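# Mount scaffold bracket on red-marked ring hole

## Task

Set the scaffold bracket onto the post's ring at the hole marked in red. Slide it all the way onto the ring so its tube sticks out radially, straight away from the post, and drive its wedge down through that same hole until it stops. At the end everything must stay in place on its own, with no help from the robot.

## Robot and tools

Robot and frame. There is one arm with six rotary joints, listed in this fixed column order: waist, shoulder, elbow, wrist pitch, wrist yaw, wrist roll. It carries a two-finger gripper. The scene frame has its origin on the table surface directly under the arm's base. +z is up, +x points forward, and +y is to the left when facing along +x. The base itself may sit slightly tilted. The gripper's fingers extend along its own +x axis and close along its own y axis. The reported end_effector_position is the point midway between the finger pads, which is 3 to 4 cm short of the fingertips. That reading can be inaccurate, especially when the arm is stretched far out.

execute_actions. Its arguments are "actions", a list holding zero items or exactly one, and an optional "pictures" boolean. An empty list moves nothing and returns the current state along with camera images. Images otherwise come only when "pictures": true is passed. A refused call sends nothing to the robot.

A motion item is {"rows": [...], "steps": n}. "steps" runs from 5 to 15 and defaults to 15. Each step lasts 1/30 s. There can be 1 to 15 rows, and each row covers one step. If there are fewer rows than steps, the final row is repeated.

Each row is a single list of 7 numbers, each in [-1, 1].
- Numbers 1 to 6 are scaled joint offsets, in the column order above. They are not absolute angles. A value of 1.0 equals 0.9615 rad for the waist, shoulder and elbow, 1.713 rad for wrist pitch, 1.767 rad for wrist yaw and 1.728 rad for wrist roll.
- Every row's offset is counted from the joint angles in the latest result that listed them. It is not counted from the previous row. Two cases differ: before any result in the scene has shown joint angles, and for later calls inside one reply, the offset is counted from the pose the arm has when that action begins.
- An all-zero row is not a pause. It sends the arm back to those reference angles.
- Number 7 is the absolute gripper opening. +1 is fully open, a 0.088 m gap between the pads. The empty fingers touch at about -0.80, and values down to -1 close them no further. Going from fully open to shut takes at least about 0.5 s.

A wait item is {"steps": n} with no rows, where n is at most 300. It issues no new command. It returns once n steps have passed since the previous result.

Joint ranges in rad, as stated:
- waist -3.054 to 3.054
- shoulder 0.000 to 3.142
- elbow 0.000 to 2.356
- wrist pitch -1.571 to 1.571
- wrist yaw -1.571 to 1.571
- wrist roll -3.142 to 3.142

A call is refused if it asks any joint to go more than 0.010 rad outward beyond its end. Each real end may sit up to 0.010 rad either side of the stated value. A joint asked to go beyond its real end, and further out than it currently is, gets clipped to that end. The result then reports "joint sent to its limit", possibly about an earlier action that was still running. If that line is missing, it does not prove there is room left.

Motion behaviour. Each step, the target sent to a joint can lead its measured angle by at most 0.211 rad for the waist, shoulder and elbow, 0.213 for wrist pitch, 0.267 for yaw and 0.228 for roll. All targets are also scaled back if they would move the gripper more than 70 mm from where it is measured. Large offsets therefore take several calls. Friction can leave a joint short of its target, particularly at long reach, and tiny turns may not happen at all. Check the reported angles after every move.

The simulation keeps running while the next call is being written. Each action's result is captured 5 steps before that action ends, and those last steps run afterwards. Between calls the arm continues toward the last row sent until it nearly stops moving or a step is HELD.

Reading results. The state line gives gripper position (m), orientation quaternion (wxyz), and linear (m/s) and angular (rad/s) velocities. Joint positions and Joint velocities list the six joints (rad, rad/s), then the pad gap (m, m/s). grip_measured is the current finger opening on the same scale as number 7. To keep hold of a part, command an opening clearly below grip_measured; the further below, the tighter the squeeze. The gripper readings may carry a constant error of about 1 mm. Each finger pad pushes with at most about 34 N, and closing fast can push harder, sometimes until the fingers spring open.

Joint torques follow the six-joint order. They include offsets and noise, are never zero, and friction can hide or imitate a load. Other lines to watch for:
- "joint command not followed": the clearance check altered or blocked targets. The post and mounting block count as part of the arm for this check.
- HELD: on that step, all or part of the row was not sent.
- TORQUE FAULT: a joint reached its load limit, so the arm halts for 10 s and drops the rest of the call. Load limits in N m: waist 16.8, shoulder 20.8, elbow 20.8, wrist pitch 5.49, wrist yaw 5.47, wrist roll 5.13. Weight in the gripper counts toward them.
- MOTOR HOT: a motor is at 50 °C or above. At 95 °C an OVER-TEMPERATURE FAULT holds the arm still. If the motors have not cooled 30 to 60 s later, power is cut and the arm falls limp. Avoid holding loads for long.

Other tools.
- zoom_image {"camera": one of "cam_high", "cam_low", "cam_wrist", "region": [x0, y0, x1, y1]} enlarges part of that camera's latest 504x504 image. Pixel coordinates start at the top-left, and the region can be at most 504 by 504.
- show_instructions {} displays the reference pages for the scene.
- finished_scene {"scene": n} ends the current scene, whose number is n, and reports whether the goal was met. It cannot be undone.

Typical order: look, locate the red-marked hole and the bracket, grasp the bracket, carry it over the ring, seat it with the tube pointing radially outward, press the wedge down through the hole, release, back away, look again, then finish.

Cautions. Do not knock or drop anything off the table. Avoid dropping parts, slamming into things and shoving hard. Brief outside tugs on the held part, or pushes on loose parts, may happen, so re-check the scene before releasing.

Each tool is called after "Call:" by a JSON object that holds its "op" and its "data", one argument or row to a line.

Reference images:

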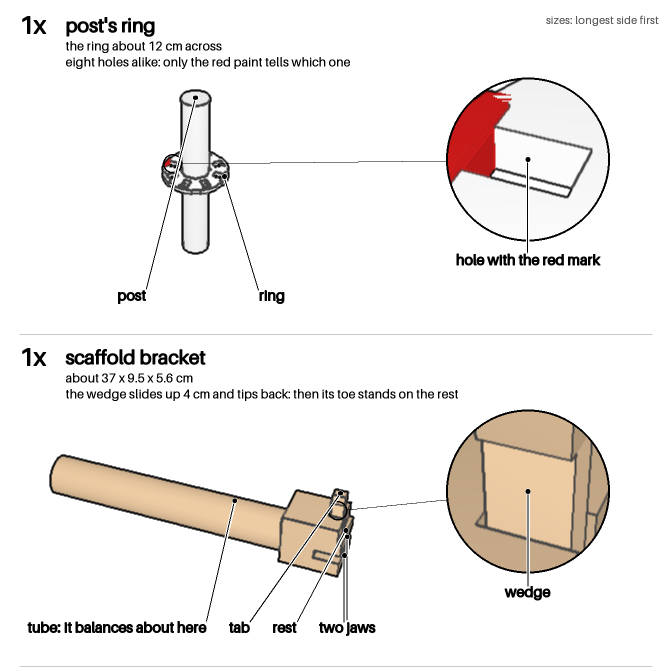

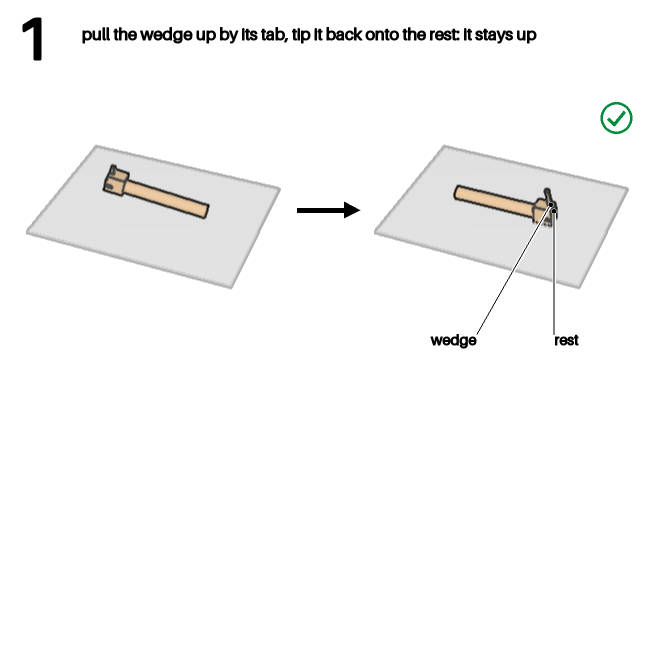

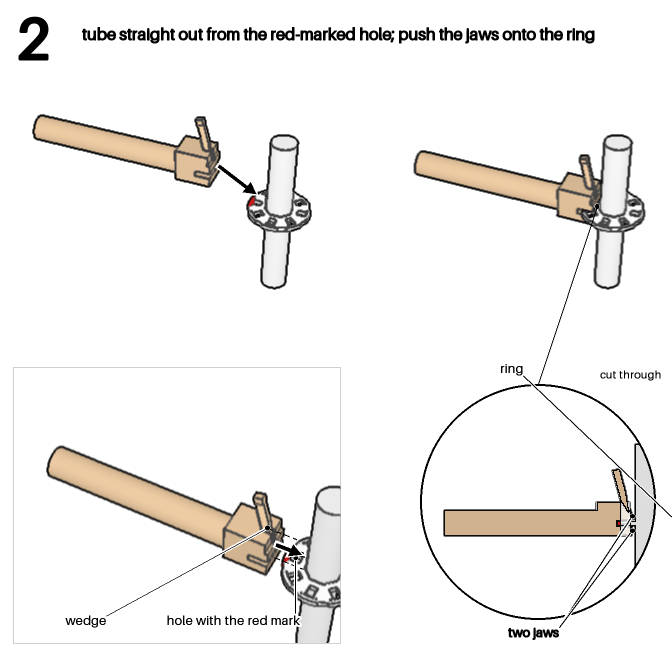

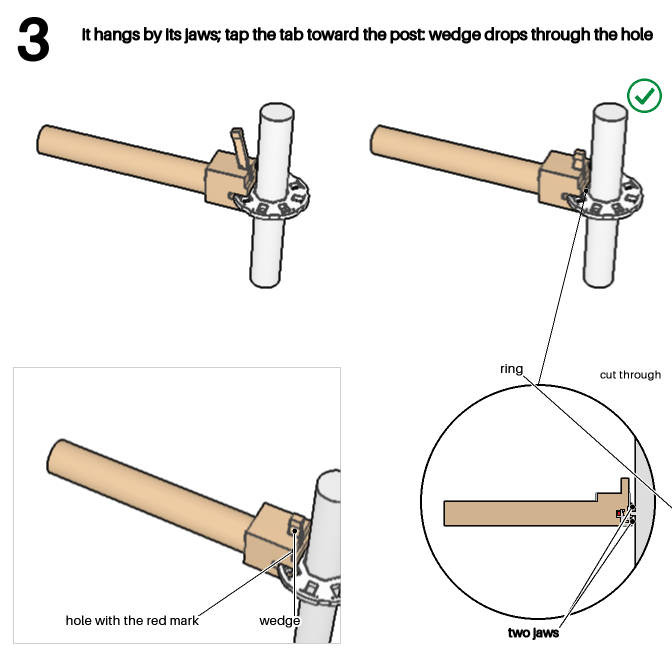

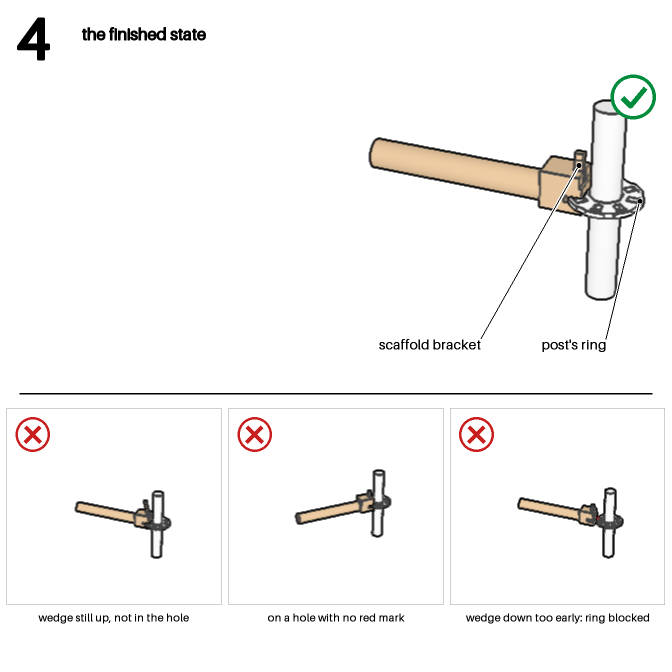

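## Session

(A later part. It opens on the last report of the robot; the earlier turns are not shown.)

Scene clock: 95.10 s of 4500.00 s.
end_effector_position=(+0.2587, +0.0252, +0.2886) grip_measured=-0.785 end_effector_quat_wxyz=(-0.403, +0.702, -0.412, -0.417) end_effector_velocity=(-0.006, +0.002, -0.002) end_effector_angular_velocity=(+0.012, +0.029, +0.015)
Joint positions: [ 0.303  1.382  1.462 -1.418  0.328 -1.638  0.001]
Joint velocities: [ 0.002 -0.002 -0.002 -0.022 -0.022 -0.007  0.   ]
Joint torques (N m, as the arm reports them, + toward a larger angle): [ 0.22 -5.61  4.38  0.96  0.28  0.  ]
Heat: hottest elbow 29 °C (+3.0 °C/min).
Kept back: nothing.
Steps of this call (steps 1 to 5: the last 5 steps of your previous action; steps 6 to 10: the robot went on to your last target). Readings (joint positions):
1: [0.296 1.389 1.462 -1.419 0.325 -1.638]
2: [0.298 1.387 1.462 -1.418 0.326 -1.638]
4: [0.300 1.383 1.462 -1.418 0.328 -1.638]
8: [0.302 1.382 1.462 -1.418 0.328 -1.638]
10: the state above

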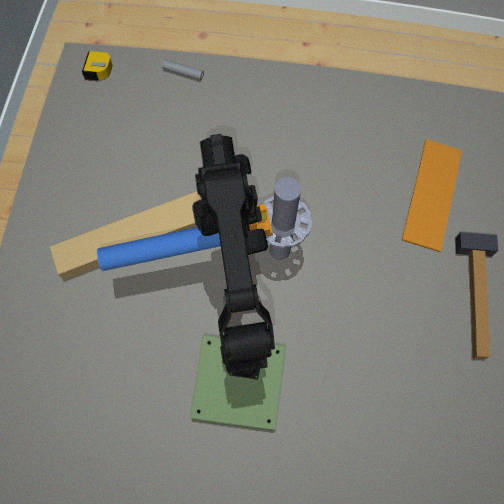

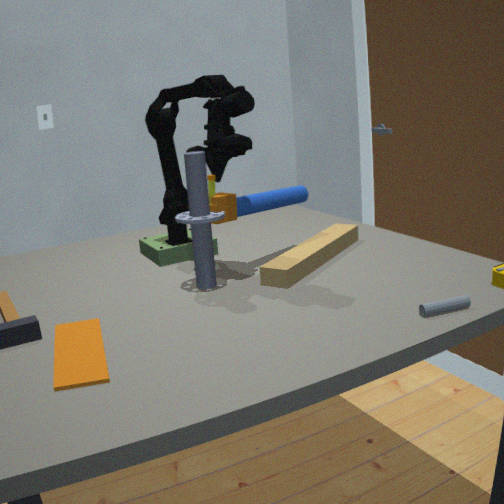

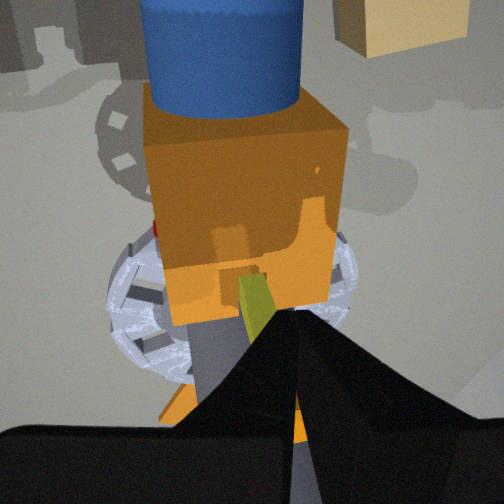

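Call:
{"op": "execute_actions", "data": {
  "actions": [
    {"rows":[[0.02,0,0,0,-0.02,0,-0.8],[0.05,0,0,0,-0.05,0.01,-0.5],[0.08,0.01,0.01,-0.005,-0.08,0.02,-0.2],[0.11,0.03,0.02,-0.015,-0.11,0.035,0.0],[0.14,0.055,0.035,-0.027,-0.14,0.05,0.2],[0.165,0.08,0.05,-0.04,-0.165,0.065,0.4],[0.182,0.105,0.065,-0.052,-0.186,0.078,0.5],[0.182,0.13,0.08,-0.063,-0.186,0.086,0.5],[0.182,0.155,0.095,-0.073,-0.186,0.086,0.5],[0.182,0.175,0.105,-0.081,-0.186,0.086,0.5],[0.182,0.19,0.112,-0.086,-0.186,0.086,0.5]],"steps":15}
  ]
}}

Call:
{"op": "execute_actions", "data": {
  "actions": [
    {"steps":12}
  ],
  "pictures": true
}}

Scene clock: 96.47 s of 4500.00 s.
end_effector_position=(+0.2359, +0.1062, +0.2711) grip_measured=+0.210 end_effector_quat_wxyz=(-0.422, +0.619, -0.365, -0.553) end_effector_velocity=(-0.022, +0.113, -0.085) end_effector_angular_velocity=(+0.024, +0.879, -0.014)
Joint positions: [ 0.462  1.483  1.526 -1.51   0.04  -1.517  0.049]
Joint velocities: [ 0.212  0.667  0.335 -0.462 -0.374  0.271  0.175]
Joint torques (N m, as the arm reports them, + toward a larger angle): [-0.51 -4.45  5.12  0.43 -0.18  0.08]
Heat: hottest elbow 29 °C (+3.0 °C/min).
Steps of this call (steps 1 to 30: the robot went on to your last target; step 31: nothing new was sent; steps 32 to 41: the first 10 steps of this action). Readings (joint positions):
32: [0.305 1.382 1.462 -1.418 0.326 -1.638]
33: [0.310 1.382 1.462 -1.418 0.310 -1.635]
35: [0.342 1.384 1.464 -1.421 0.242 -1.615]
39: [0.437 1.438 1.502 -1.477 0.078 -1.541]
41: the state above

Scene clock: 96.87 s of 4500.00 s.
end_effector_position=(+0.2347, +0.1152, +0.2619) grip_measured=+0.497 end_effector_quat_wxyz=(-0.406, +0.592, -0.389, -0.578) end_effector_velocity=(-0.007, +0.001, +0.001) end_effector_angular_velocity=(+0.012, +0.025, -0.004)
Joint positions: [ 0.474  1.556  1.562 -1.561  0.003 -1.491  0.063]
Joint velocities: [ 0.002 -0.007 -0.002 -0.022 -0.022  0.007  0.001]
Joint torques (N m, as the arm reports them, + toward a larger angle): [ 0.17 -5.02  5.14  0.28 -0.3   0.07]
Heat: hottest elbow 29 °C (+3.0 °C/min).
Kept back: nothing.
Steps of this call (steps 1 to 5: the last 5 steps of your previous action; steps 6 to 12: the robot went on to your last target). Readings (joint positions):
1: [0.467 1.504 1.536 -1.524 0.029 -1.509]
2: [0.470 1.522 1.544 -1.534 0.022 -1.504]
4: [0.472 1.546 1.550 -1.547 0.013 -1.498]
8: [0.474 1.556 1.558 -1.558 0.005 -1.493]
12: the state above

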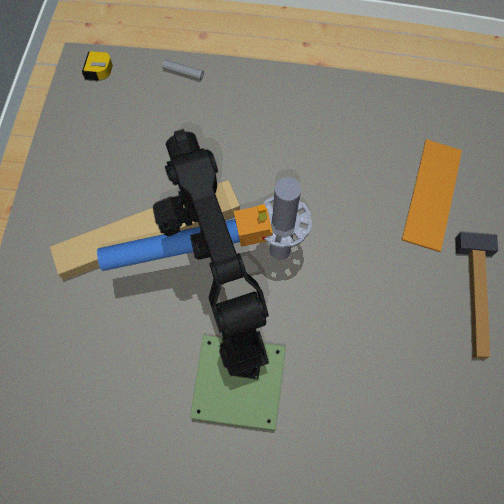

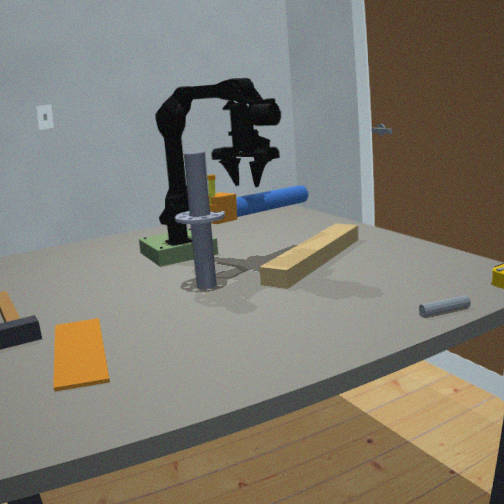

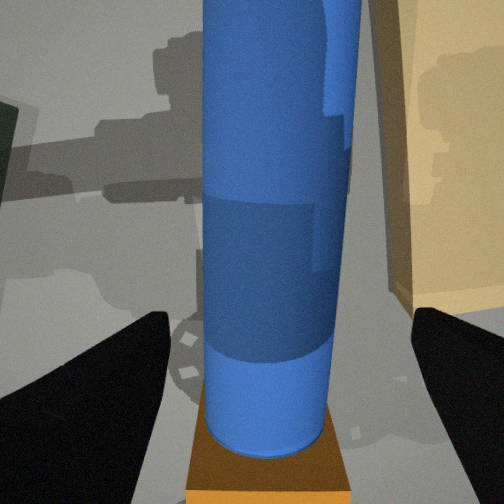

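Call:
{"op": "execute_actions", "data": {
  "actions": [
    {"rows":[[0,-0.003,-0.02,0.01,0,0,0.8],[0,-0.006,-0.05,0.025,0,0,0.8],[0,-0.01,-0.09,0.045,0,0,0.8],[0,-0.014,-0.13,0.065,0,0,0.8],[0,-0.018,-0.17,0.086,0,0,0.8],[0,-0.022,-0.21,0.106,0,0,0.8],[0,-0.026,-0.245,0.123,0,0,0.8],[0,-0.029,-0.27,0.136,0,0,0.8],[0,-0.031,-0.287,0.143,0,0,0.8]],"steps":13}
  ]
}}

Call:
{"op": "execute_actions", "data": {
  "actions": [
    {"steps":10}
  ],
  "pictures": true
}}

Scene clock: 97.40 s of 4500.00 s.
end_effector_position=(+0.2388, +0.1174, +0.2243) grip_measured=+0.779 end_effector_quat_wxyz=(-0.408, +0.592, -0.386, -0.577) end_effector_velocity=(-0.017, -0.008, -0.249) end_effector_angular_velocity=(-0.084, +0.185, +0.020)
Joint positions: [ 0.475  1.541  1.397 -1.403  0.003 -1.491  0.077]
Joint velocities: [-0.002 -0.007 -0.994  0.784 -0.007 -0.022  0.01 ]
Joint torques (N m, as the arm reports them, + toward a larger angle): [-0.09 -7.36  4.04  0.71 -0.12 -0.01]
Heat: hottest elbow 29 °C (+3.0 °C/min).
Steps of this call (steps 1 to 8: the robot went on to your last target; steps 9 to 16: the first 8 steps of this action). Readings (joint positions):
9: [0.475 1.556 1.562 -1.562 0.003 -1.491]
10: [0.475 1.556 1.557 -1.553 0.003 -1.491]
12: [0.475 1.549 1.524 -1.511 0.003 -1.491]
16: the state above

Scene clock: 97.73 s of 4500.00 s.
end_effector_position=(+0.2366, +0.1163, +0.2016) grip_measured=+0.799 end_effector_quat_wxyz=(-0.405, +0.591, -0.389, -0.579) end_effector_velocity=(+0.003, +0.002, +0.001) end_effector_angular_velocity=(+0.025, -0.034, +0.005)
Joint positions: [ 0.475  1.533  1.299 -1.321  0.003 -1.491  0.078]
Joint velocities: [-0.002 -0.022 -0.017  0.037 -0.007 -0.007  0.   ]
Joint torques (N m, as the arm reports them, + toward a larger angle): [-0.03 -6.84  3.71  0.73 -0.11 -0.03]
Heat: hottest elbow 29 °C (+3.0 °C/min).
Kept back: nothing.
Steps of this call (steps 1 to 5: the last 5 steps of your previous action; steps 6 to 10: the robot went on to your last target). Readings (joint positions):
1: [0.475 1.541 1.366 -1.379 0.003 -1.491]
2: [0.475 1.541 1.341 -1.363 0.003 -1.491]
4: [0.475 1.541 1.312 -1.343 0.003 -1.491]
8: [0.475 1.536 1.300 -1.324 0.003 -1.491]
10: the state above

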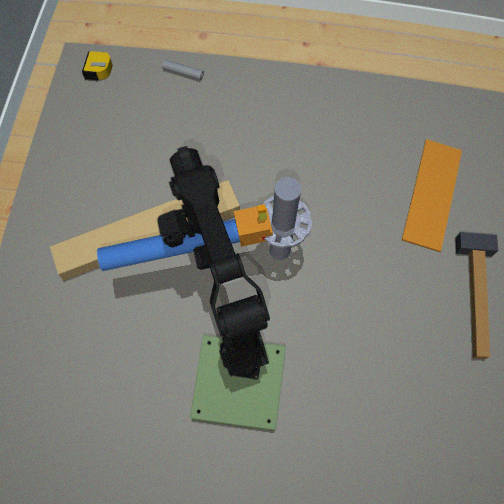

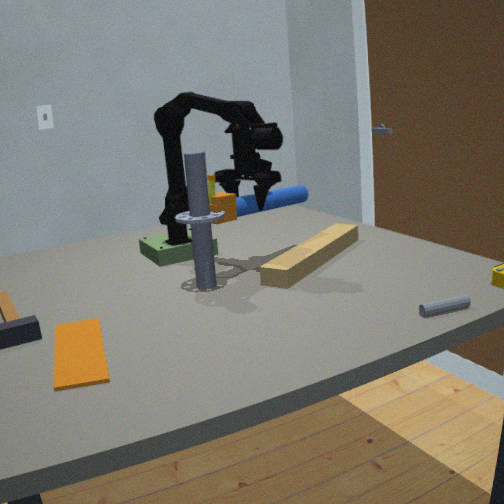

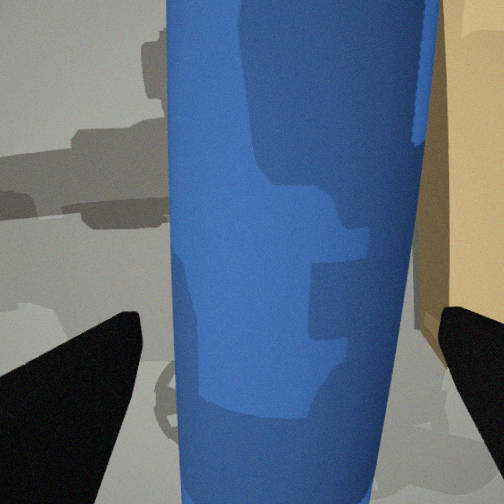

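Call:
{"op": "execute_actions", "data": {
  "actions": [
    {"rows":[[0,0,0,0,0,0,0.6],[0,0,0,0,0,0,0.45],[0,0,0,0,0,0,0.33],[0,0,0,0,0,0,0.3],[0,-0.01,-0.009,0,0,-0.008,0.3],[0,-0.02,-0.018,0,0,-0.016,0.3],[0,-0.03,-0.027,0,0,-0.024,0.3],[0,-0.04,-0.036,-0.001,0,-0.032,0.3],[0,-0.05,-0.045,-0.001,0,-0.04,0.3],[0,-0.06,-0.054,-0.001,0,-0.048,0.3],[0,-0.07,-0.063,-0.001,0,-0.056,0.3],[0,-0.08,-0.072,-0.002,0,-0.064,0.3],[0,-0.09,-0.081,-0.002,0,-0.072,0.3],[0,-0.1,-0.091,-0.002,0,-0.081,0.3]],"steps":15}
  ]
}}

Call:
{"op": "execute_actions", "data": {
  "actions": [
    {"steps":10}
  ],
  "pictures": true
}}

Call:
{"op": "zoom_image", "data": {
  "camera": "cam_low",
  "region": [150, 100, 310, 260]
}}

Scene clock: 98.47 s of 4500.00 s.
end_effector_position=(+0.2317, +0.1139, +0.2020) grip_measured=+0.326 end_effector_quat_wxyz=(-0.393, +0.602, -0.373, -0.587) end_effector_velocity=(-0.032, -0.015, +0.009) end_effector_angular_velocity=(+0.067, -0.148, +0.371)
Joint positions: [ 0.475  1.508  1.276 -1.318  0.003 -1.54   0.055]
Joint velocities: [-0.002 -0.271 -0.217  0.11  -0.007 -0.374 -0.011]
Joint torques (N m, as the arm reports them, + toward a larger angle): [ 0.   -6.81  3.79  0.08 -0.14 -0.09]
Heat: hottest elbow 29 °C (+3.0 °C/min).
Steps of this call (steps 1 to 12: the robot went on to your last target; steps 13 to 22: the first 10 steps of this action). Readings (joint positions):
13: [0.475 1.533 1.296 -1.318 0.003 -1.491]
14: [0.475 1.533 1.296 -1.318 0.003 -1.491]
16: [0.475 1.533 1.296 -1.318 0.003 -1.491]
20: [0.475 1.524 1.289 -1.318 0.003 -1.517]
22: the state above

Scene clock: 98.80 s of 4500.00 s.
end_effector_position=(+0.2188, +0.1080, +0.2033) grip_measured=+0.303 end_effector_quat_wxyz=(-0.370, +0.619, -0.345, -0.601) end_effector_velocity=(-0.005, -0.006, -0.001) end_effector_angular_velocity=(-0.012, +0.002, +0.058)
Joint positions: [ 0.475  1.446  1.227 -1.321 -0.    -1.624  0.054]
Joint velocities: [-0.007 -0.022 -0.022 -0.007  0.007 -0.066 -0.   ]
Joint torques (N m, as the arm reports them, + toward a larger angle): [-0.01 -6.17  3.56  0.27  0.   -0.1 ]
Heat: hottest elbow 29 °C (+3.0 °C/min).
Kept back: nothing.
Steps of this call (steps 1 to 5: the last 5 steps of your previous action; steps 6 to 10: the robot went on to your last target). Readings (joint positions):
1: [0.475 1.499 1.269 -1.316 0.002 -1.552]
2: [0.475 1.490 1.263 -1.316 0.002 -1.565]
4: [0.475 1.471 1.247 -1.318 0.001 -1.591]
8: [0.475 1.449 1.229 -1.321 -0.000 -1.619]
10: the state above

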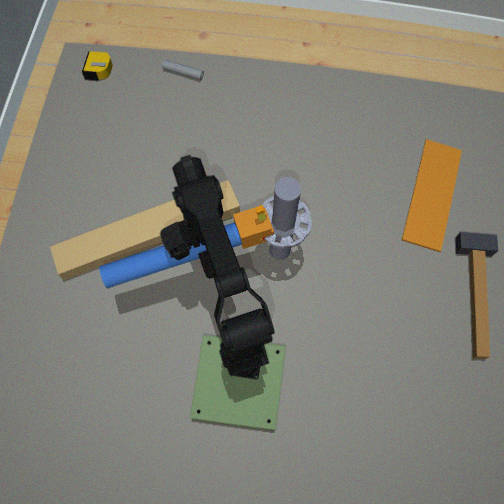

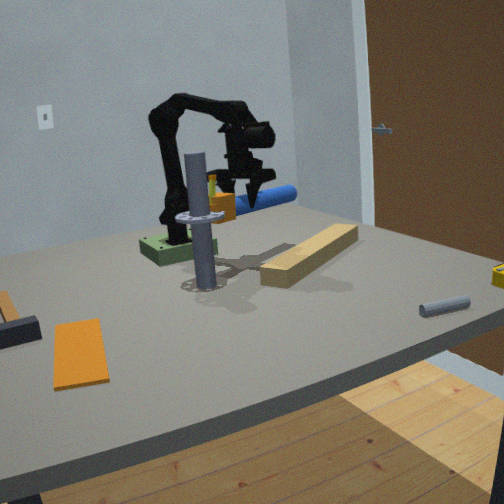

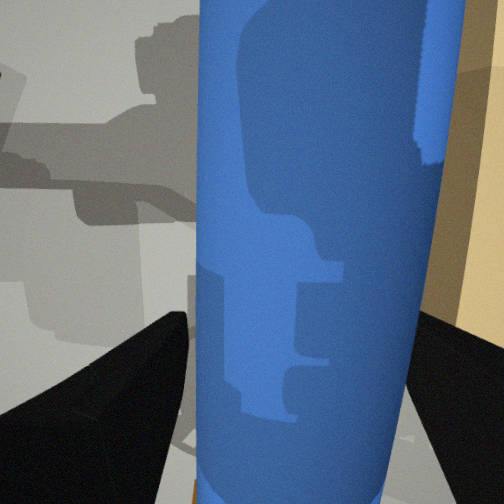

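Region (150, 100, 310, 260) of cam_low's 504x504 image, scaled by 3.150, with more detail than that image has.

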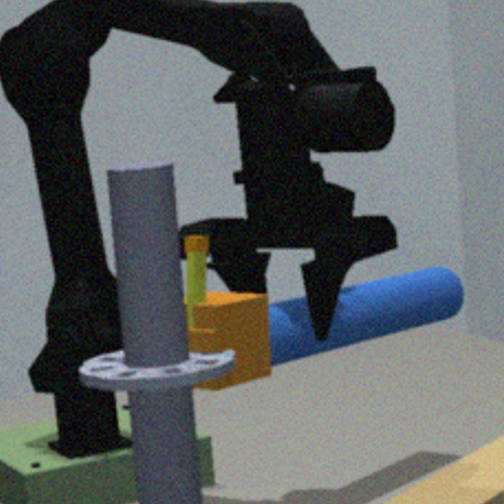

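Call:
{"op": "execute_actions", "data": {
  "actions": [
    {"rows":[[0,0,0,0,0,0,0.1],[0,0,0,0,0,0,-0.2],[0,0,0,0,0,0,-0.6],[0,0,0,0,0,0,-0.9],[0,0,0,0,0,0,-0.9],[-0.01,0,0,0,0,-0.005,-0.9],[-0.02,0,0,0,0,-0.01,-0.9],[-0.03,0,0,0,0,-0.015,-0.9],[-0.03,-0.006,-0.005,0,0,-0.018,-0.9],[-0.03,-0.012,-0.011,0,0,-0.021,-0.9],[-0.03,-0.018,-0.016,0,0,-0.024,-0.9]],"steps":15}
  ]
}}

Call:
{"op": "execute_actions", "data": {
  "actions": [
    {"steps":10}
  ],
  "pictures": true
}}

Call:
{"op": "zoom_image", "data": {
  "camera": "cam_low",
  "region": [150, 100, 310, 260]
}}

Call:
{"op": "zoom_image", "data": {
  "camera": "cam_high",
  "region": [180, 160, 340, 280]
}}

Scene clock: 99.57 s of 4500.00 s.
end_effector_position=(+0.2185, +0.1078, +0.2034) grip_measured=+0.245 end_effector_quat_wxyz=(-0.370, +0.617, -0.339, -0.606) end_effector_velocity=(-0.005, -0.004, +0.002) end_effector_angular_velocity=(+0.064, +0.044, +0.043)
Joint positions: [ 0.467  1.444  1.225 -1.32  -0.012 -1.64   0.051]
Joint velocities: [-0.056 -0.012 -0.002 -0.022 -0.081 -0.095 -0.   ]
Joint torques (N m, as the arm reports them, + toward a larger angle): [-1.65 -6.13  4.09  0.49  0.4  -0.25]
Heat: hottest elbow 28 °C (+2.0 °C/min).
Steps of this call (steps 1 to 13: the robot went on to your last target; steps 14 to 23: the first 10 steps of this action). Readings (joint positions):
14: [0.475 1.445 1.225 -1.320 -0.001 -1.629]
15: [0.475 1.445 1.225 -1.318 -0.001 -1.629]
17: [0.475 1.445 1.225 -1.318 -0.001 -1.629]
21: [0.472 1.445 1.225 -1.319 -0.005 -1.631]
23: the state above

Scene clock: 99.90 s of 4500.00 s.
end_effector_position=(+0.2172, +0.1071, +0.2036) grip_measured=+0.245 end_effector_quat_wxyz=(-0.366, +0.619, -0.334, -0.610) end_effector_velocity=(-0.002, -0.001, +0.001) end_effector_angular_velocity=(+0.005, +0.005, +0.005)
Joint positions: [ 0.464  1.438  1.221 -1.322 -0.017 -1.658  0.051]
Joint velocities: [-0.002 -0.007 -0.002 -0.007 -0.007 -0.007 -0.   ]
Joint torques (N m, as the arm reports them, + toward a larger angle): [-1.86 -6.28  3.82  0.58  0.56 -0.18]
Heat: hottest elbow 28 °C (+2.0 °C/min).
Kept back: nothing.
Steps of this call (steps 1 to 5: the last 5 steps of your previous action; steps 6 to 10: the robot went on to your last target). Readings (joint positions):
1: [0.466 1.443 1.225 -1.321 -0.013 -1.644]
2: [0.465 1.442 1.224 -1.321 -0.015 -1.649]
4: [0.465 1.440 1.222 -1.322 -0.016 -1.655]
8: [0.464 1.438 1.221 -1.322 -0.016 -1.658]
10: the state above

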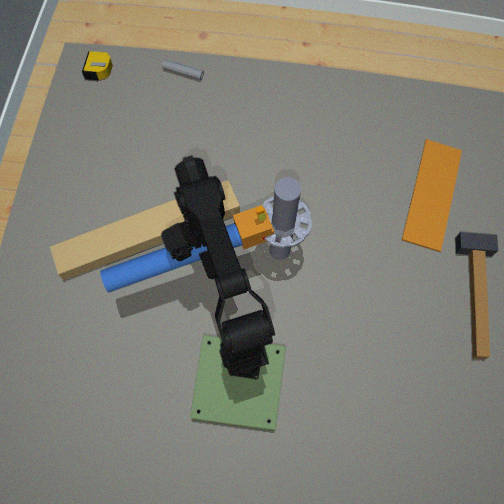

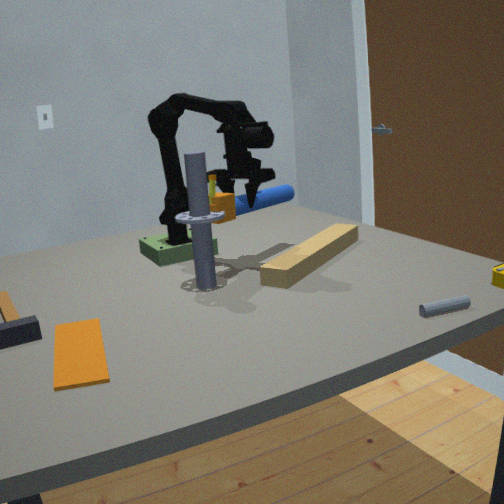

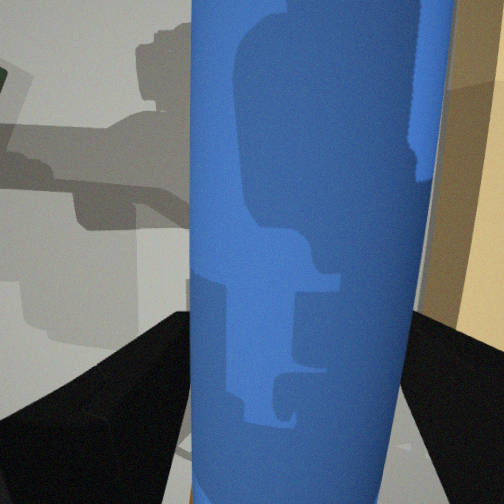

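Region (150, 100, 310, 260) of cam_low's 504x504 image, scaled by 3.150, with more detail than that image has.

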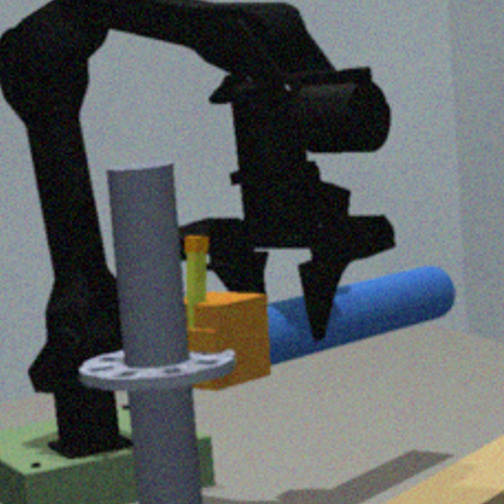

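Region (180, 160, 340, 280) of cam_high's 504x504 image, scaled by 3.150, with more detail than that image has; it fills the top 378 rows of this view, and the rest is white.

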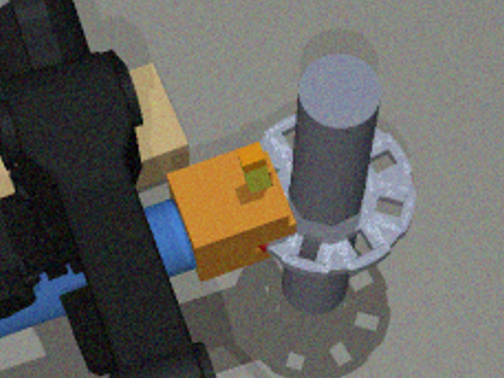

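Call:
{"op": "execute_actions", "data": {
  "actions": [
    {"rows":[[0.008,0,0,0,0.01,0.008,-0.3],[0.008,0,0,0,0.01,0.012,0.2],[0.008,0,0,0,0.01,0.012,0.6],[0.008,0,0,0,0.01,0.012,1],[0.008,0,0,0,0.01,0.012,1],[0.008,-0.002,0.03,-0.008,0.01,0.012,1],[0.008,-0.004,0.07,-0.02,0.01,0.012,1],[0.008,-0.007,0.11,-0.032,0.01,0.012,1],[0.008,-0.01,0.155,-0.045,0.01,0.012,1],[0.008,-0.013,0.2,-0.058,0.01,0.012,1],[0.008,-0.016,0.245,-0.07,0.01,0.012,1],[0.008,-0.019,0.285,-0.082,0.01,0.012,1],[0.008,-0.021,0.32,-0.091,0.01,0.012,1],[0.008,-0.023,0.345,-0.098,0.01,0.012,1],[0.008,-0.023,0.359,-0.102,0.01,0.012,1]],"steps":15}
  ]
}}

Call:
{"op": "execute_actions", "data": {
  "actions": [
    {"steps":10}
  ]
}}

Scene clock: 101.87 s of 4500.00 s.
end_effector_position=(+0.2197, +0.1075, +0.2205) grip_measured=+0.290 end_effector_quat_wxyz=(-0.370, +0.622, -0.338, -0.602) end_effector_velocity=(+0.057, +0.018, +0.259) end_effector_angular_velocity=(+0.116, -0.381, -0.067)
Joint positions: [ 0.469  1.445  1.293 -1.379 -0.003 -1.64   0.053]
Joint velocities: [ 0.002 -0.002  1.013 -0.623  0.066  0.066  0.11 ]
Joint torques (N m, as the arm reports them, + toward a larger angle): [ 0.1  -7.46  7.32  0.97 -0.05  0.  ]
Heat: hottest elbow 28 °C (+1.0 °C/min).
Steps of this call (steps 1 to 30: the robot went on to your last target; steps 31 to 49: nothing new was sent; steps 50 to 59: the first 10 steps of this action). Readings (joint positions):
50: [0.463 1.438 1.220 -1.322 -0.018 -1.659]
51: [0.464 1.438 1.220 -1.322 -0.016 -1.658]
53: [0.467 1.438 1.220 -1.321 -0.013 -1.654]
57: [0.469 1.442 1.242 -1.339 -0.009 -1.645]
59: the state above

Scene clock: 102.20 s of 4500.00 s.
end_effector_position=(+0.2318, +0.1133, +0.2964) grip_measured=+1.000 end_effector_quat_wxyz=(-0.422, +0.654, -0.282, -0.561) end_effector_velocity=(-0.012, -0.003, +0.011) end_effector_angular_velocity=(+0.009, +0.034, -0.004)
Joint positions: [ 0.469  1.412  1.554 -1.486 -0.002 -1.639  0.088]
Joint velocities: [-0.002 -0.002  0.051 -0.081 -0.022  0.007  0.   ]
Joint torques (N m, as the arm reports them, + toward a larger angle): [ 0.14 -4.48  4.97  0.64 -0.02  0.05]
Heat: hottest elbow 28 °C (+1.0 °C/min).
Kept back: nothing.
Steps of this call (steps 1 to 5: the last 5 steps of your previous action; steps 6 to 10: the robot went on to your last target). Readings (joint positions):
1: [0.469 1.443 1.331 -1.395 -0.002 -1.639]
2: [0.469 1.440 1.375 -1.407 -0.002 -1.639]
4: [0.469 1.431 1.458 -1.440 -0.002 -1.639]
8: [0.469 1.413 1.544 -1.479 -0.002 -1.639]
10: the state above

Call:
{"op": "execute_actions", "data": {
  "actions": [
    {"rows":[[-0.02,0,0.006,-0.006,0.02,0,0.5],[-0.045,0,0.006,-0.006,0.045,0,0.0],[-0.07,0,0.006,-0.006,0.07,0,-0.4],[-0.1,0,0.006,-0.006,0.1,0,-0.8],[-0.13,0,0.006,-0.006,0.125,0,-0.8],[-0.16,0,0.006,-0.006,0.15,0,-0.8],[-0.185,0,0.006,-0.006,0.175,0,-0.8],[-0.205,0,0.006,-0.006,0.195,0,-0.8],[-0.218,0,0.006,-0.006,0.205,0,-0.8],[-0.227,0,0.006,-0.006,0.21,0,-0.8]],"steps":14}
  ]
}}

Call:
{"op": "execute_actions", "data": {
  "actions": [
    {"steps":12}
  ],
  "pictures": true
}}

Call:
{"op": "zoom_image", "data": {
  "camera": "cam_low",
  "region": [150, 100, 310, 260]
}}

Scene clock: 102.77 s of 4500.00 s.
end_effector_position=(+0.2563, +0.0362, +0.3025) grip_measured=-0.033 end_effector_quat_wxyz=(-0.410, +0.692, -0.398, -0.442) end_effector_velocity=(+0.055, -0.309, +0.037) end_effector_angular_velocity=(-0.902, -0.265, -0.878)
Joint positions: [ 0.314  1.412  1.558 -1.493  0.27  -1.639  0.037]
Joint velocities: [-0.657 -0.002 -0.002 -0.007  0.974 -0.007 -0.175]
Joint torques (N m, as the arm reports them, + toward a larger angle): [ 0.3  -4.96  4.77  0.68  0.14  0.  ]
Heat: hottest elbow 28 °C (+1.0 °C/min).
Steps of this call (steps 1 to 8: the robot went on to your last target; steps 9 to 17: the first 9 steps of this action). Readings (joint positions):
9: [0.469 1.412 1.558 -1.493 0.003 -1.639]
10: [0.464 1.412 1.558 -1.493 0.018 -1.639]
12: [0.436 1.412 1.558 -1.493 0.075 -1.639]
16: [0.337 1.412 1.558 -1.493 0.234 -1.639]
17: the state above

Scene clock: 103.17 s of 4500.00 s.
end_effector_position=(+0.2601, +0.0103, +0.3062) grip_measured=-0.534 end_effector_quat_wxyz=(-0.401, +0.698, -0.434, -0.404) end_effector_velocity=(-0.003, -0.001, +0.001) end_effector_angular_velocity=(-0.010, +0.003, +0.007)
Joint positions: [ 0.26   1.412  1.558 -1.493  0.354 -1.643  0.013]
Joint velocities: [ 0.002 -0.007 -0.002 -0.007  0.007 -0.007 -0.001]
Joint torques (N m, as the arm reports them, + toward a larger angle): [-0.9  -5.01  4.72  0.67  0.69  0.14]
Heat: hottest elbow 28 °C (+1.0 °C/min).
Kept back: nothing.
Steps of this call (steps 1 to 5: the last 5 steps of your previous action; steps 6 to 12: the robot went on to your last target). Readings (joint positions):
1: [0.294 1.412 1.558 -1.493 0.298 -1.639]
2: [0.279 1.412 1.558 -1.493 0.318 -1.639]
4: [0.263 1.412 1.558 -1.494 0.342 -1.639]
8: [0.260 1.412 1.558 -1.493 0.351 -1.643]
12: the state above

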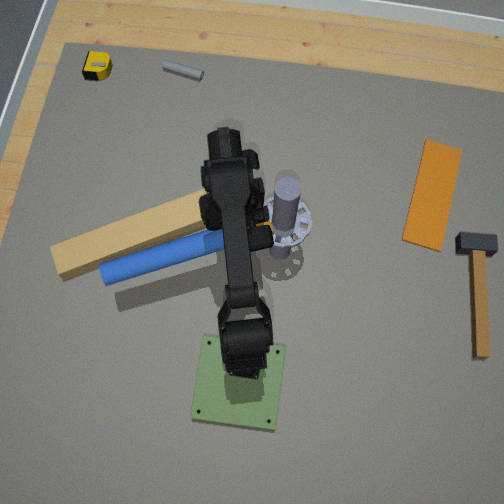

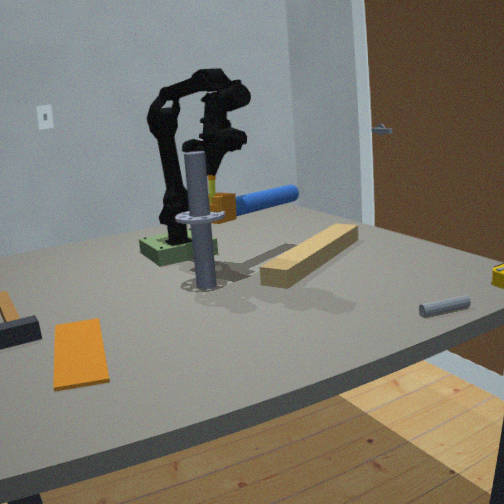

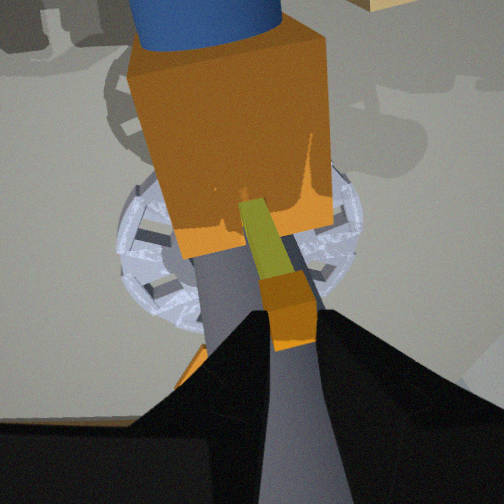

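Region (150, 100, 310, 260) of cam_low's 504x504 image, scaled by 3.150, with more detail than that image has.

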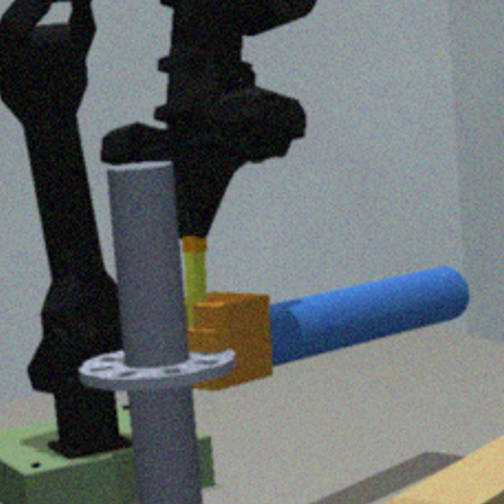

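Call:
{"op": "execute_actions", "data": {
  "actions": [
    {"rows":[[0,-0.003,-0.012,0.005,0,0,-0.8],[0,-0.005,-0.02,0.009,0,0,-0.8],[0,-0.007,-0.028,0.013,0,0,-0.8],[0,-0.009,-0.036,0.016,0,0,-0.8],[0,-0.011,-0.044,0.02,0,0,-0.8],[0,-0.013,-0.052,0.023,0,0,-0.8],[0,-0.015,-0.06,0.027,0,0,-0.8]],"steps":12}
  ]
}}

Call:
{"op": "execute_actions", "data": {
  "actions": [
    {"steps":8}
  ],
  "pictures": true
}}

Call:
{"op": "zoom_image", "data": {
  "camera": "cam_low",
  "region": [150, 100, 310, 260]
}}

Scene clock: 103.73 s of 4500.00 s.
end_effector_position=(+0.2600, +0.0100, +0.3048) grip_measured=-0.537 end_effector_quat_wxyz=(-0.403, +0.701, -0.431, -0.400) end_effector_velocity=(-0.004, +0.001, -0.007) end_effector_angular_velocity=(+0.035, -0.117, +0.011)
Joint positions: [ 0.26   1.398  1.537 -1.472  0.357 -1.648  0.013]
Joint velocities: [ 0.002 -0.125 -0.154  0.154 -0.007 -0.007 -0.001]
Joint torques (N m, as the arm reports them, + toward a larger angle): [-0.09 -3.86  2.64  1.71  0.09  0.12]
Heat: hottest elbow 28 °C (+1.0 °C/min).
Steps of this call (steps 1 to 10: the robot went on to your last target; steps 11 to 17: the first 7 steps of this action). Readings (joint positions):
11: [0.260 1.412 1.558 -1.493 0.357 -1.643]
12: [0.260 1.412 1.557 -1.492 0.357 -1.644]
14: [0.260 1.409 1.552 -1.487 0.357 -1.646]
17: the state above

Scene clock: 104.00 s of 4500.00 s.
end_effector_position=(+0.2596, +0.0099, +0.3045) grip_measured=-0.539 end_effector_quat_wxyz=(-0.407, +0.703, -0.428, -0.397) end_effector_velocity=(-0.001, -0.002, -0.001) end_effector_angular_velocity=(-0.013, +0.002, +0.016)
Joint positions: [ 0.26   1.387  1.524 -1.459  0.357 -1.648  0.013]
Joint velocities: [-0.002 -0.007 -0.012  0.007  0.007 -0.022 -0.   ]
Joint torques (N m, as the arm reports them, + toward a larger angle): [-0.05 -3.38  2.54  1.75  0.05  0.13]
Heat: hottest elbow 28 °C (+1.0 °C/min).
Kept back: nothing.
Steps of this call (steps 1 to 5: the last 5 steps of your previous action; steps 6 to 8: the robot went on to your last target). Readings (joint positions):
1: [0.260 1.395 1.533 -1.468 0.357 -1.648]
2: [0.260 1.392 1.530 -1.465 0.357 -1.648]
4: [0.260 1.389 1.527 -1.462 0.357 -1.648]
8: the state above

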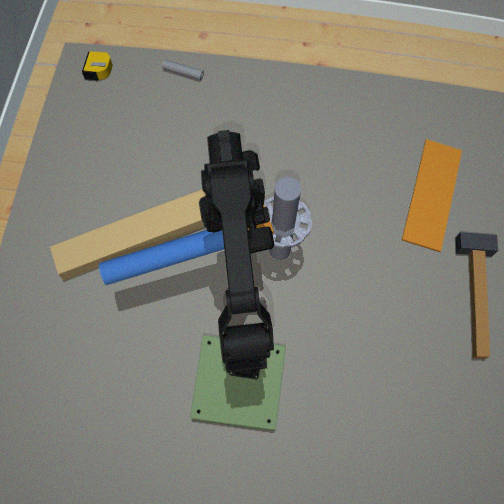

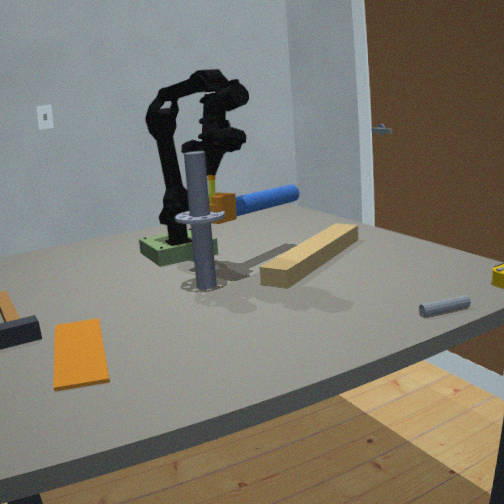

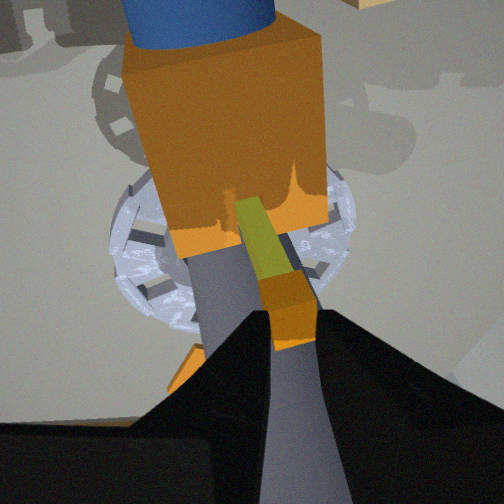

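Region (150, 100, 310, 260) of cam_low's 504x504 image, scaled by 3.150, with more detail than that image has.

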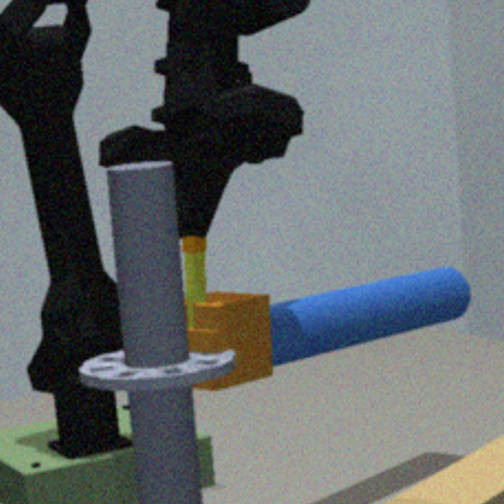

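Call:
{"op": "execute_actions", "data": {
  "actions": [
    {"rows":[[0,0.01,0.01,-0.005,0,0,-0.3],[0,0.02,0.02,-0.01,0,0,0.0],[0,0.025,0.04,-0.02,0,0,0.1],[0,0.025,0.06,-0.03,0,0,0.1],[0.01,0.025,0.08,-0.04,0,0,0.1],[0.03,0.025,0.09,-0.045,0,0,0.1],[0.06,0.025,0.09,-0.045,0.01,0,0.1],[0.09,0.025,0.09,-0.045,0.03,0,0.0],[0.12,0.025,0.08,-0.045,0.05,0,-0.3],[0.15,0.02,0.06,-0.04,0.08,0,-0.6],[0.18,0.015,0.04,-0.035,0.11,0,-0.8],[0.21,0.01,0.02,-0.03,0.14,0,-0.8],[0.24,0.005,0.0,-0.025,0.17,0,-0.8],[0.27,0,-0.02,-0.02,0.2,0,-0.8],[0.3,0,-0.04,-0.018,0.22,0,-0.8]],"steps":15}
  ]
}}

Call:
{"op": "execute_actions", "data": {
  "actions": [
    {"steps":12}
  ]
}}

Scene clock: 106.40 s of 4500.00 s.
end_effector_position=(+0.2570, +0.0203, +0.3191) grip_measured=-0.148 end_effector_quat_wxyz=(-0.374, +0.728, -0.418, -0.395) end_effector_velocity=(+0.003, +0.074, +0.059) end_effector_angular_velocity=(-0.846, -0.272, +0.559)
Joint positions: [ 0.334  1.406  1.592 -1.523  0.415 -1.649  0.032]
Joint velocities: [ 0.759 -0.017  0.007 -0.022  0.901 -0.022 -0.211]
Joint torques (N m, as the arm reports them, + toward a larger angle): [ 0.25 -4.61  3.89  0.7   0.29  0.01]
Heat: hottest elbow 28 °C (+1.0 °C/min).
Steps of this call (steps 1 to 30: the robot went on to your last target; steps 31 to 62: nothing new was sent; steps 63 to 72: the first 10 steps of this action). Readings (joint positions):
63: [0.260 1.386 1.523 -1.456 0.361 -1.648]
64: [0.260 1.386 1.526 -1.459 0.361 -1.648]
66: [0.260 1.395 1.539 -1.476 0.359 -1.648]
70: [0.289 1.407 1.583 -1.516 0.370 -1.648]
72: the state above

Scene clock: 106.80 s of 4500.00 s.
end_effector_position=(+0.2577, +0.0336, +0.3220) grip_measured=-0.785 end_effector_quat_wxyz=(-0.247, +0.817, -0.408, -0.323) end_effector_velocity=(+0.001, -0.002, +0.012) end_effector_angular_velocity=(-0.090, -0.066, +0.037)
Joint positions: [ 0.541  1.395  1.497 -1.494  0.73  -1.648  0.001]
Joint velocities: [ 0.042 -0.027 -0.022  0.022  0.11  -0.022 -0.   ]
Joint torques (N m, as the arm reports them, + toward a larger angle): [ 0.21 -5.54  3.83  1.    0.57 -0.01]
Heat: hottest elbow 28 °C (+1.0 °C/min).
Kept back: nothing.
Steps of this call (steps 1 to 5: the last 5 steps of your previous action; steps 6 to 12: the robot went on to your last target). Readings (joint positions):
1: [0.361 1.406 1.591 -1.523 0.450 -1.649]
2: [0.387 1.406 1.584 -1.522 0.490 -1.649]
4: [0.442 1.401 1.558 -1.512 0.580 -1.649]
8: [0.525 1.397 1.508 -1.498 0.697 -1.648]
12: the state above

Call:
{"op": "execute_actions", "data": {
  "actions": [
    {"rows":[[0.01,-0.008,-0.02,0,0.015,0,-0.8],[0.02,-0.015,-0.04,0.001,0.025,0,-0.8],[0.028,-0.022,-0.06,0.002,0.035,0,-0.8],[0.028,-0.027,-0.078,0.003,0.04,0,-0.8],[0.028,-0.028,-0.092,0.003,0.04,0,-0.8]],"steps":10}
  ]
}}

Call:
{"op": "execute_actions", "data": {
  "actions": [
    {"steps":10}
  ],
  "pictures": true
}}

Call:
{"op": "zoom_image", "data": {
  "camera": "cam_low",
  "region": [150, 100, 310, 260]
}}

Scene clock: 107.33 s of 4500.00 s.
end_effector_position=(+0.2542, +0.0304, +0.3190) grip_measured=-0.785 end_effector_quat_wxyz=(-0.224, +0.826, -0.413, -0.312) end_effector_velocity=(-0.044, -0.027, -0.068) end_effector_angular_velocity=(-0.319, +0.176, +0.055)
Joint positions: [ 0.559  1.381  1.456 -1.492  0.779 -1.648  0.001]
Joint velocities: [ 0.081 -0.11  -0.413 -0.007  0.183 -0.007 -0.   ]
Joint torques (N m, as the arm reports them, + toward a larger angle): [ 0.18 -5.02  3.69  0.87  0.56 -0.01]
Heat: hottest elbow 28 °C (+1.0 °C/min).
Steps of this call (steps 1 to 11: the robot went on to your last target; steps 12 to 16: the first 5 steps of this action). Readings (joint positions):
12: [0.546 1.393 1.494 -1.493 0.744 -1.648]
13: [0.548 1.392 1.490 -1.492 0.751 -1.648]
15: [0.556 1.385 1.470 -1.492 0.772 -1.648]
16: the state above

Scene clock: 107.67 s of 4500.00 s.
end_effector_position=(+0.2510, +0.0277, +0.3125) grip_measured=-0.785 end_effector_quat_wxyz=(-0.207, +0.827, -0.418, -0.313) end_effector_velocity=(-0.005, -0.004, +0.002) end_effector_angular_velocity=(-0.016, +0.011, +0.002)
Joint positions: [ 0.565  1.375  1.42  -1.492  0.797 -1.648  0.001]
Joint velocities: [-0.002 -0.012 -0.002 -0.022  0.007 -0.007 -0.   ]
Joint torques (N m, as the arm reports them, + toward a larger angle): [ 0.22 -5.34  3.77  0.89  0.59 -0.02]
Heat: hottest elbow 28 °C (+1.0 °C/min).
Kept back: nothing.
Steps of this call (steps 1 to 5: the last 5 steps of your previous action; steps 6 to 10: the robot went on to your last target). Readings (joint positions):
1: [0.561 1.379 1.444 -1.492 0.784 -1.648]
2: [0.562 1.377 1.435 -1.492 0.788 -1.648]
4: [0.564 1.377 1.425 -1.492 0.792 -1.648]
8: [0.565 1.376 1.420 -1.492 0.796 -1.648]
10: the state above

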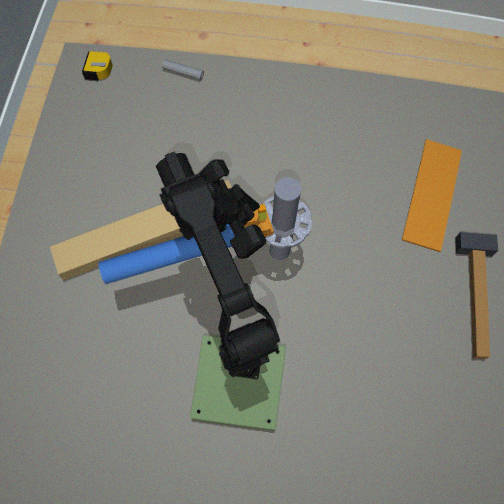

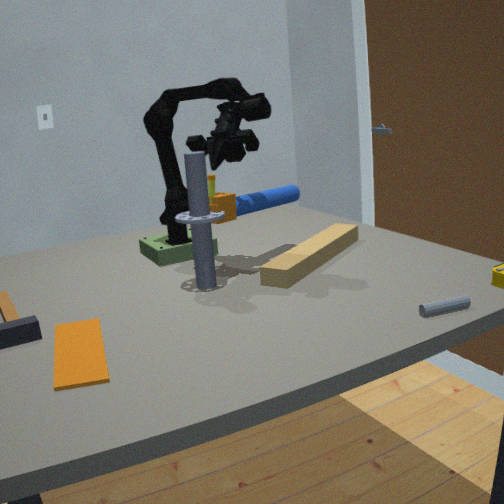

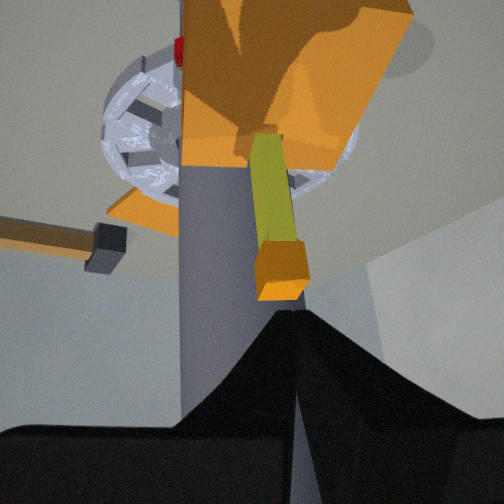

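Region (150, 100, 310, 260) of cam_low's 504x504 image, scaled by 3.150, with more detail than that image has.

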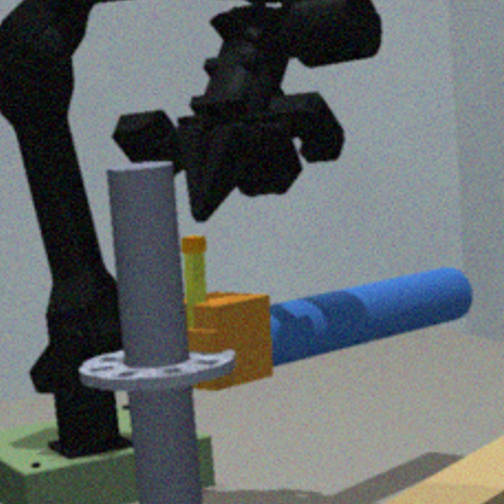

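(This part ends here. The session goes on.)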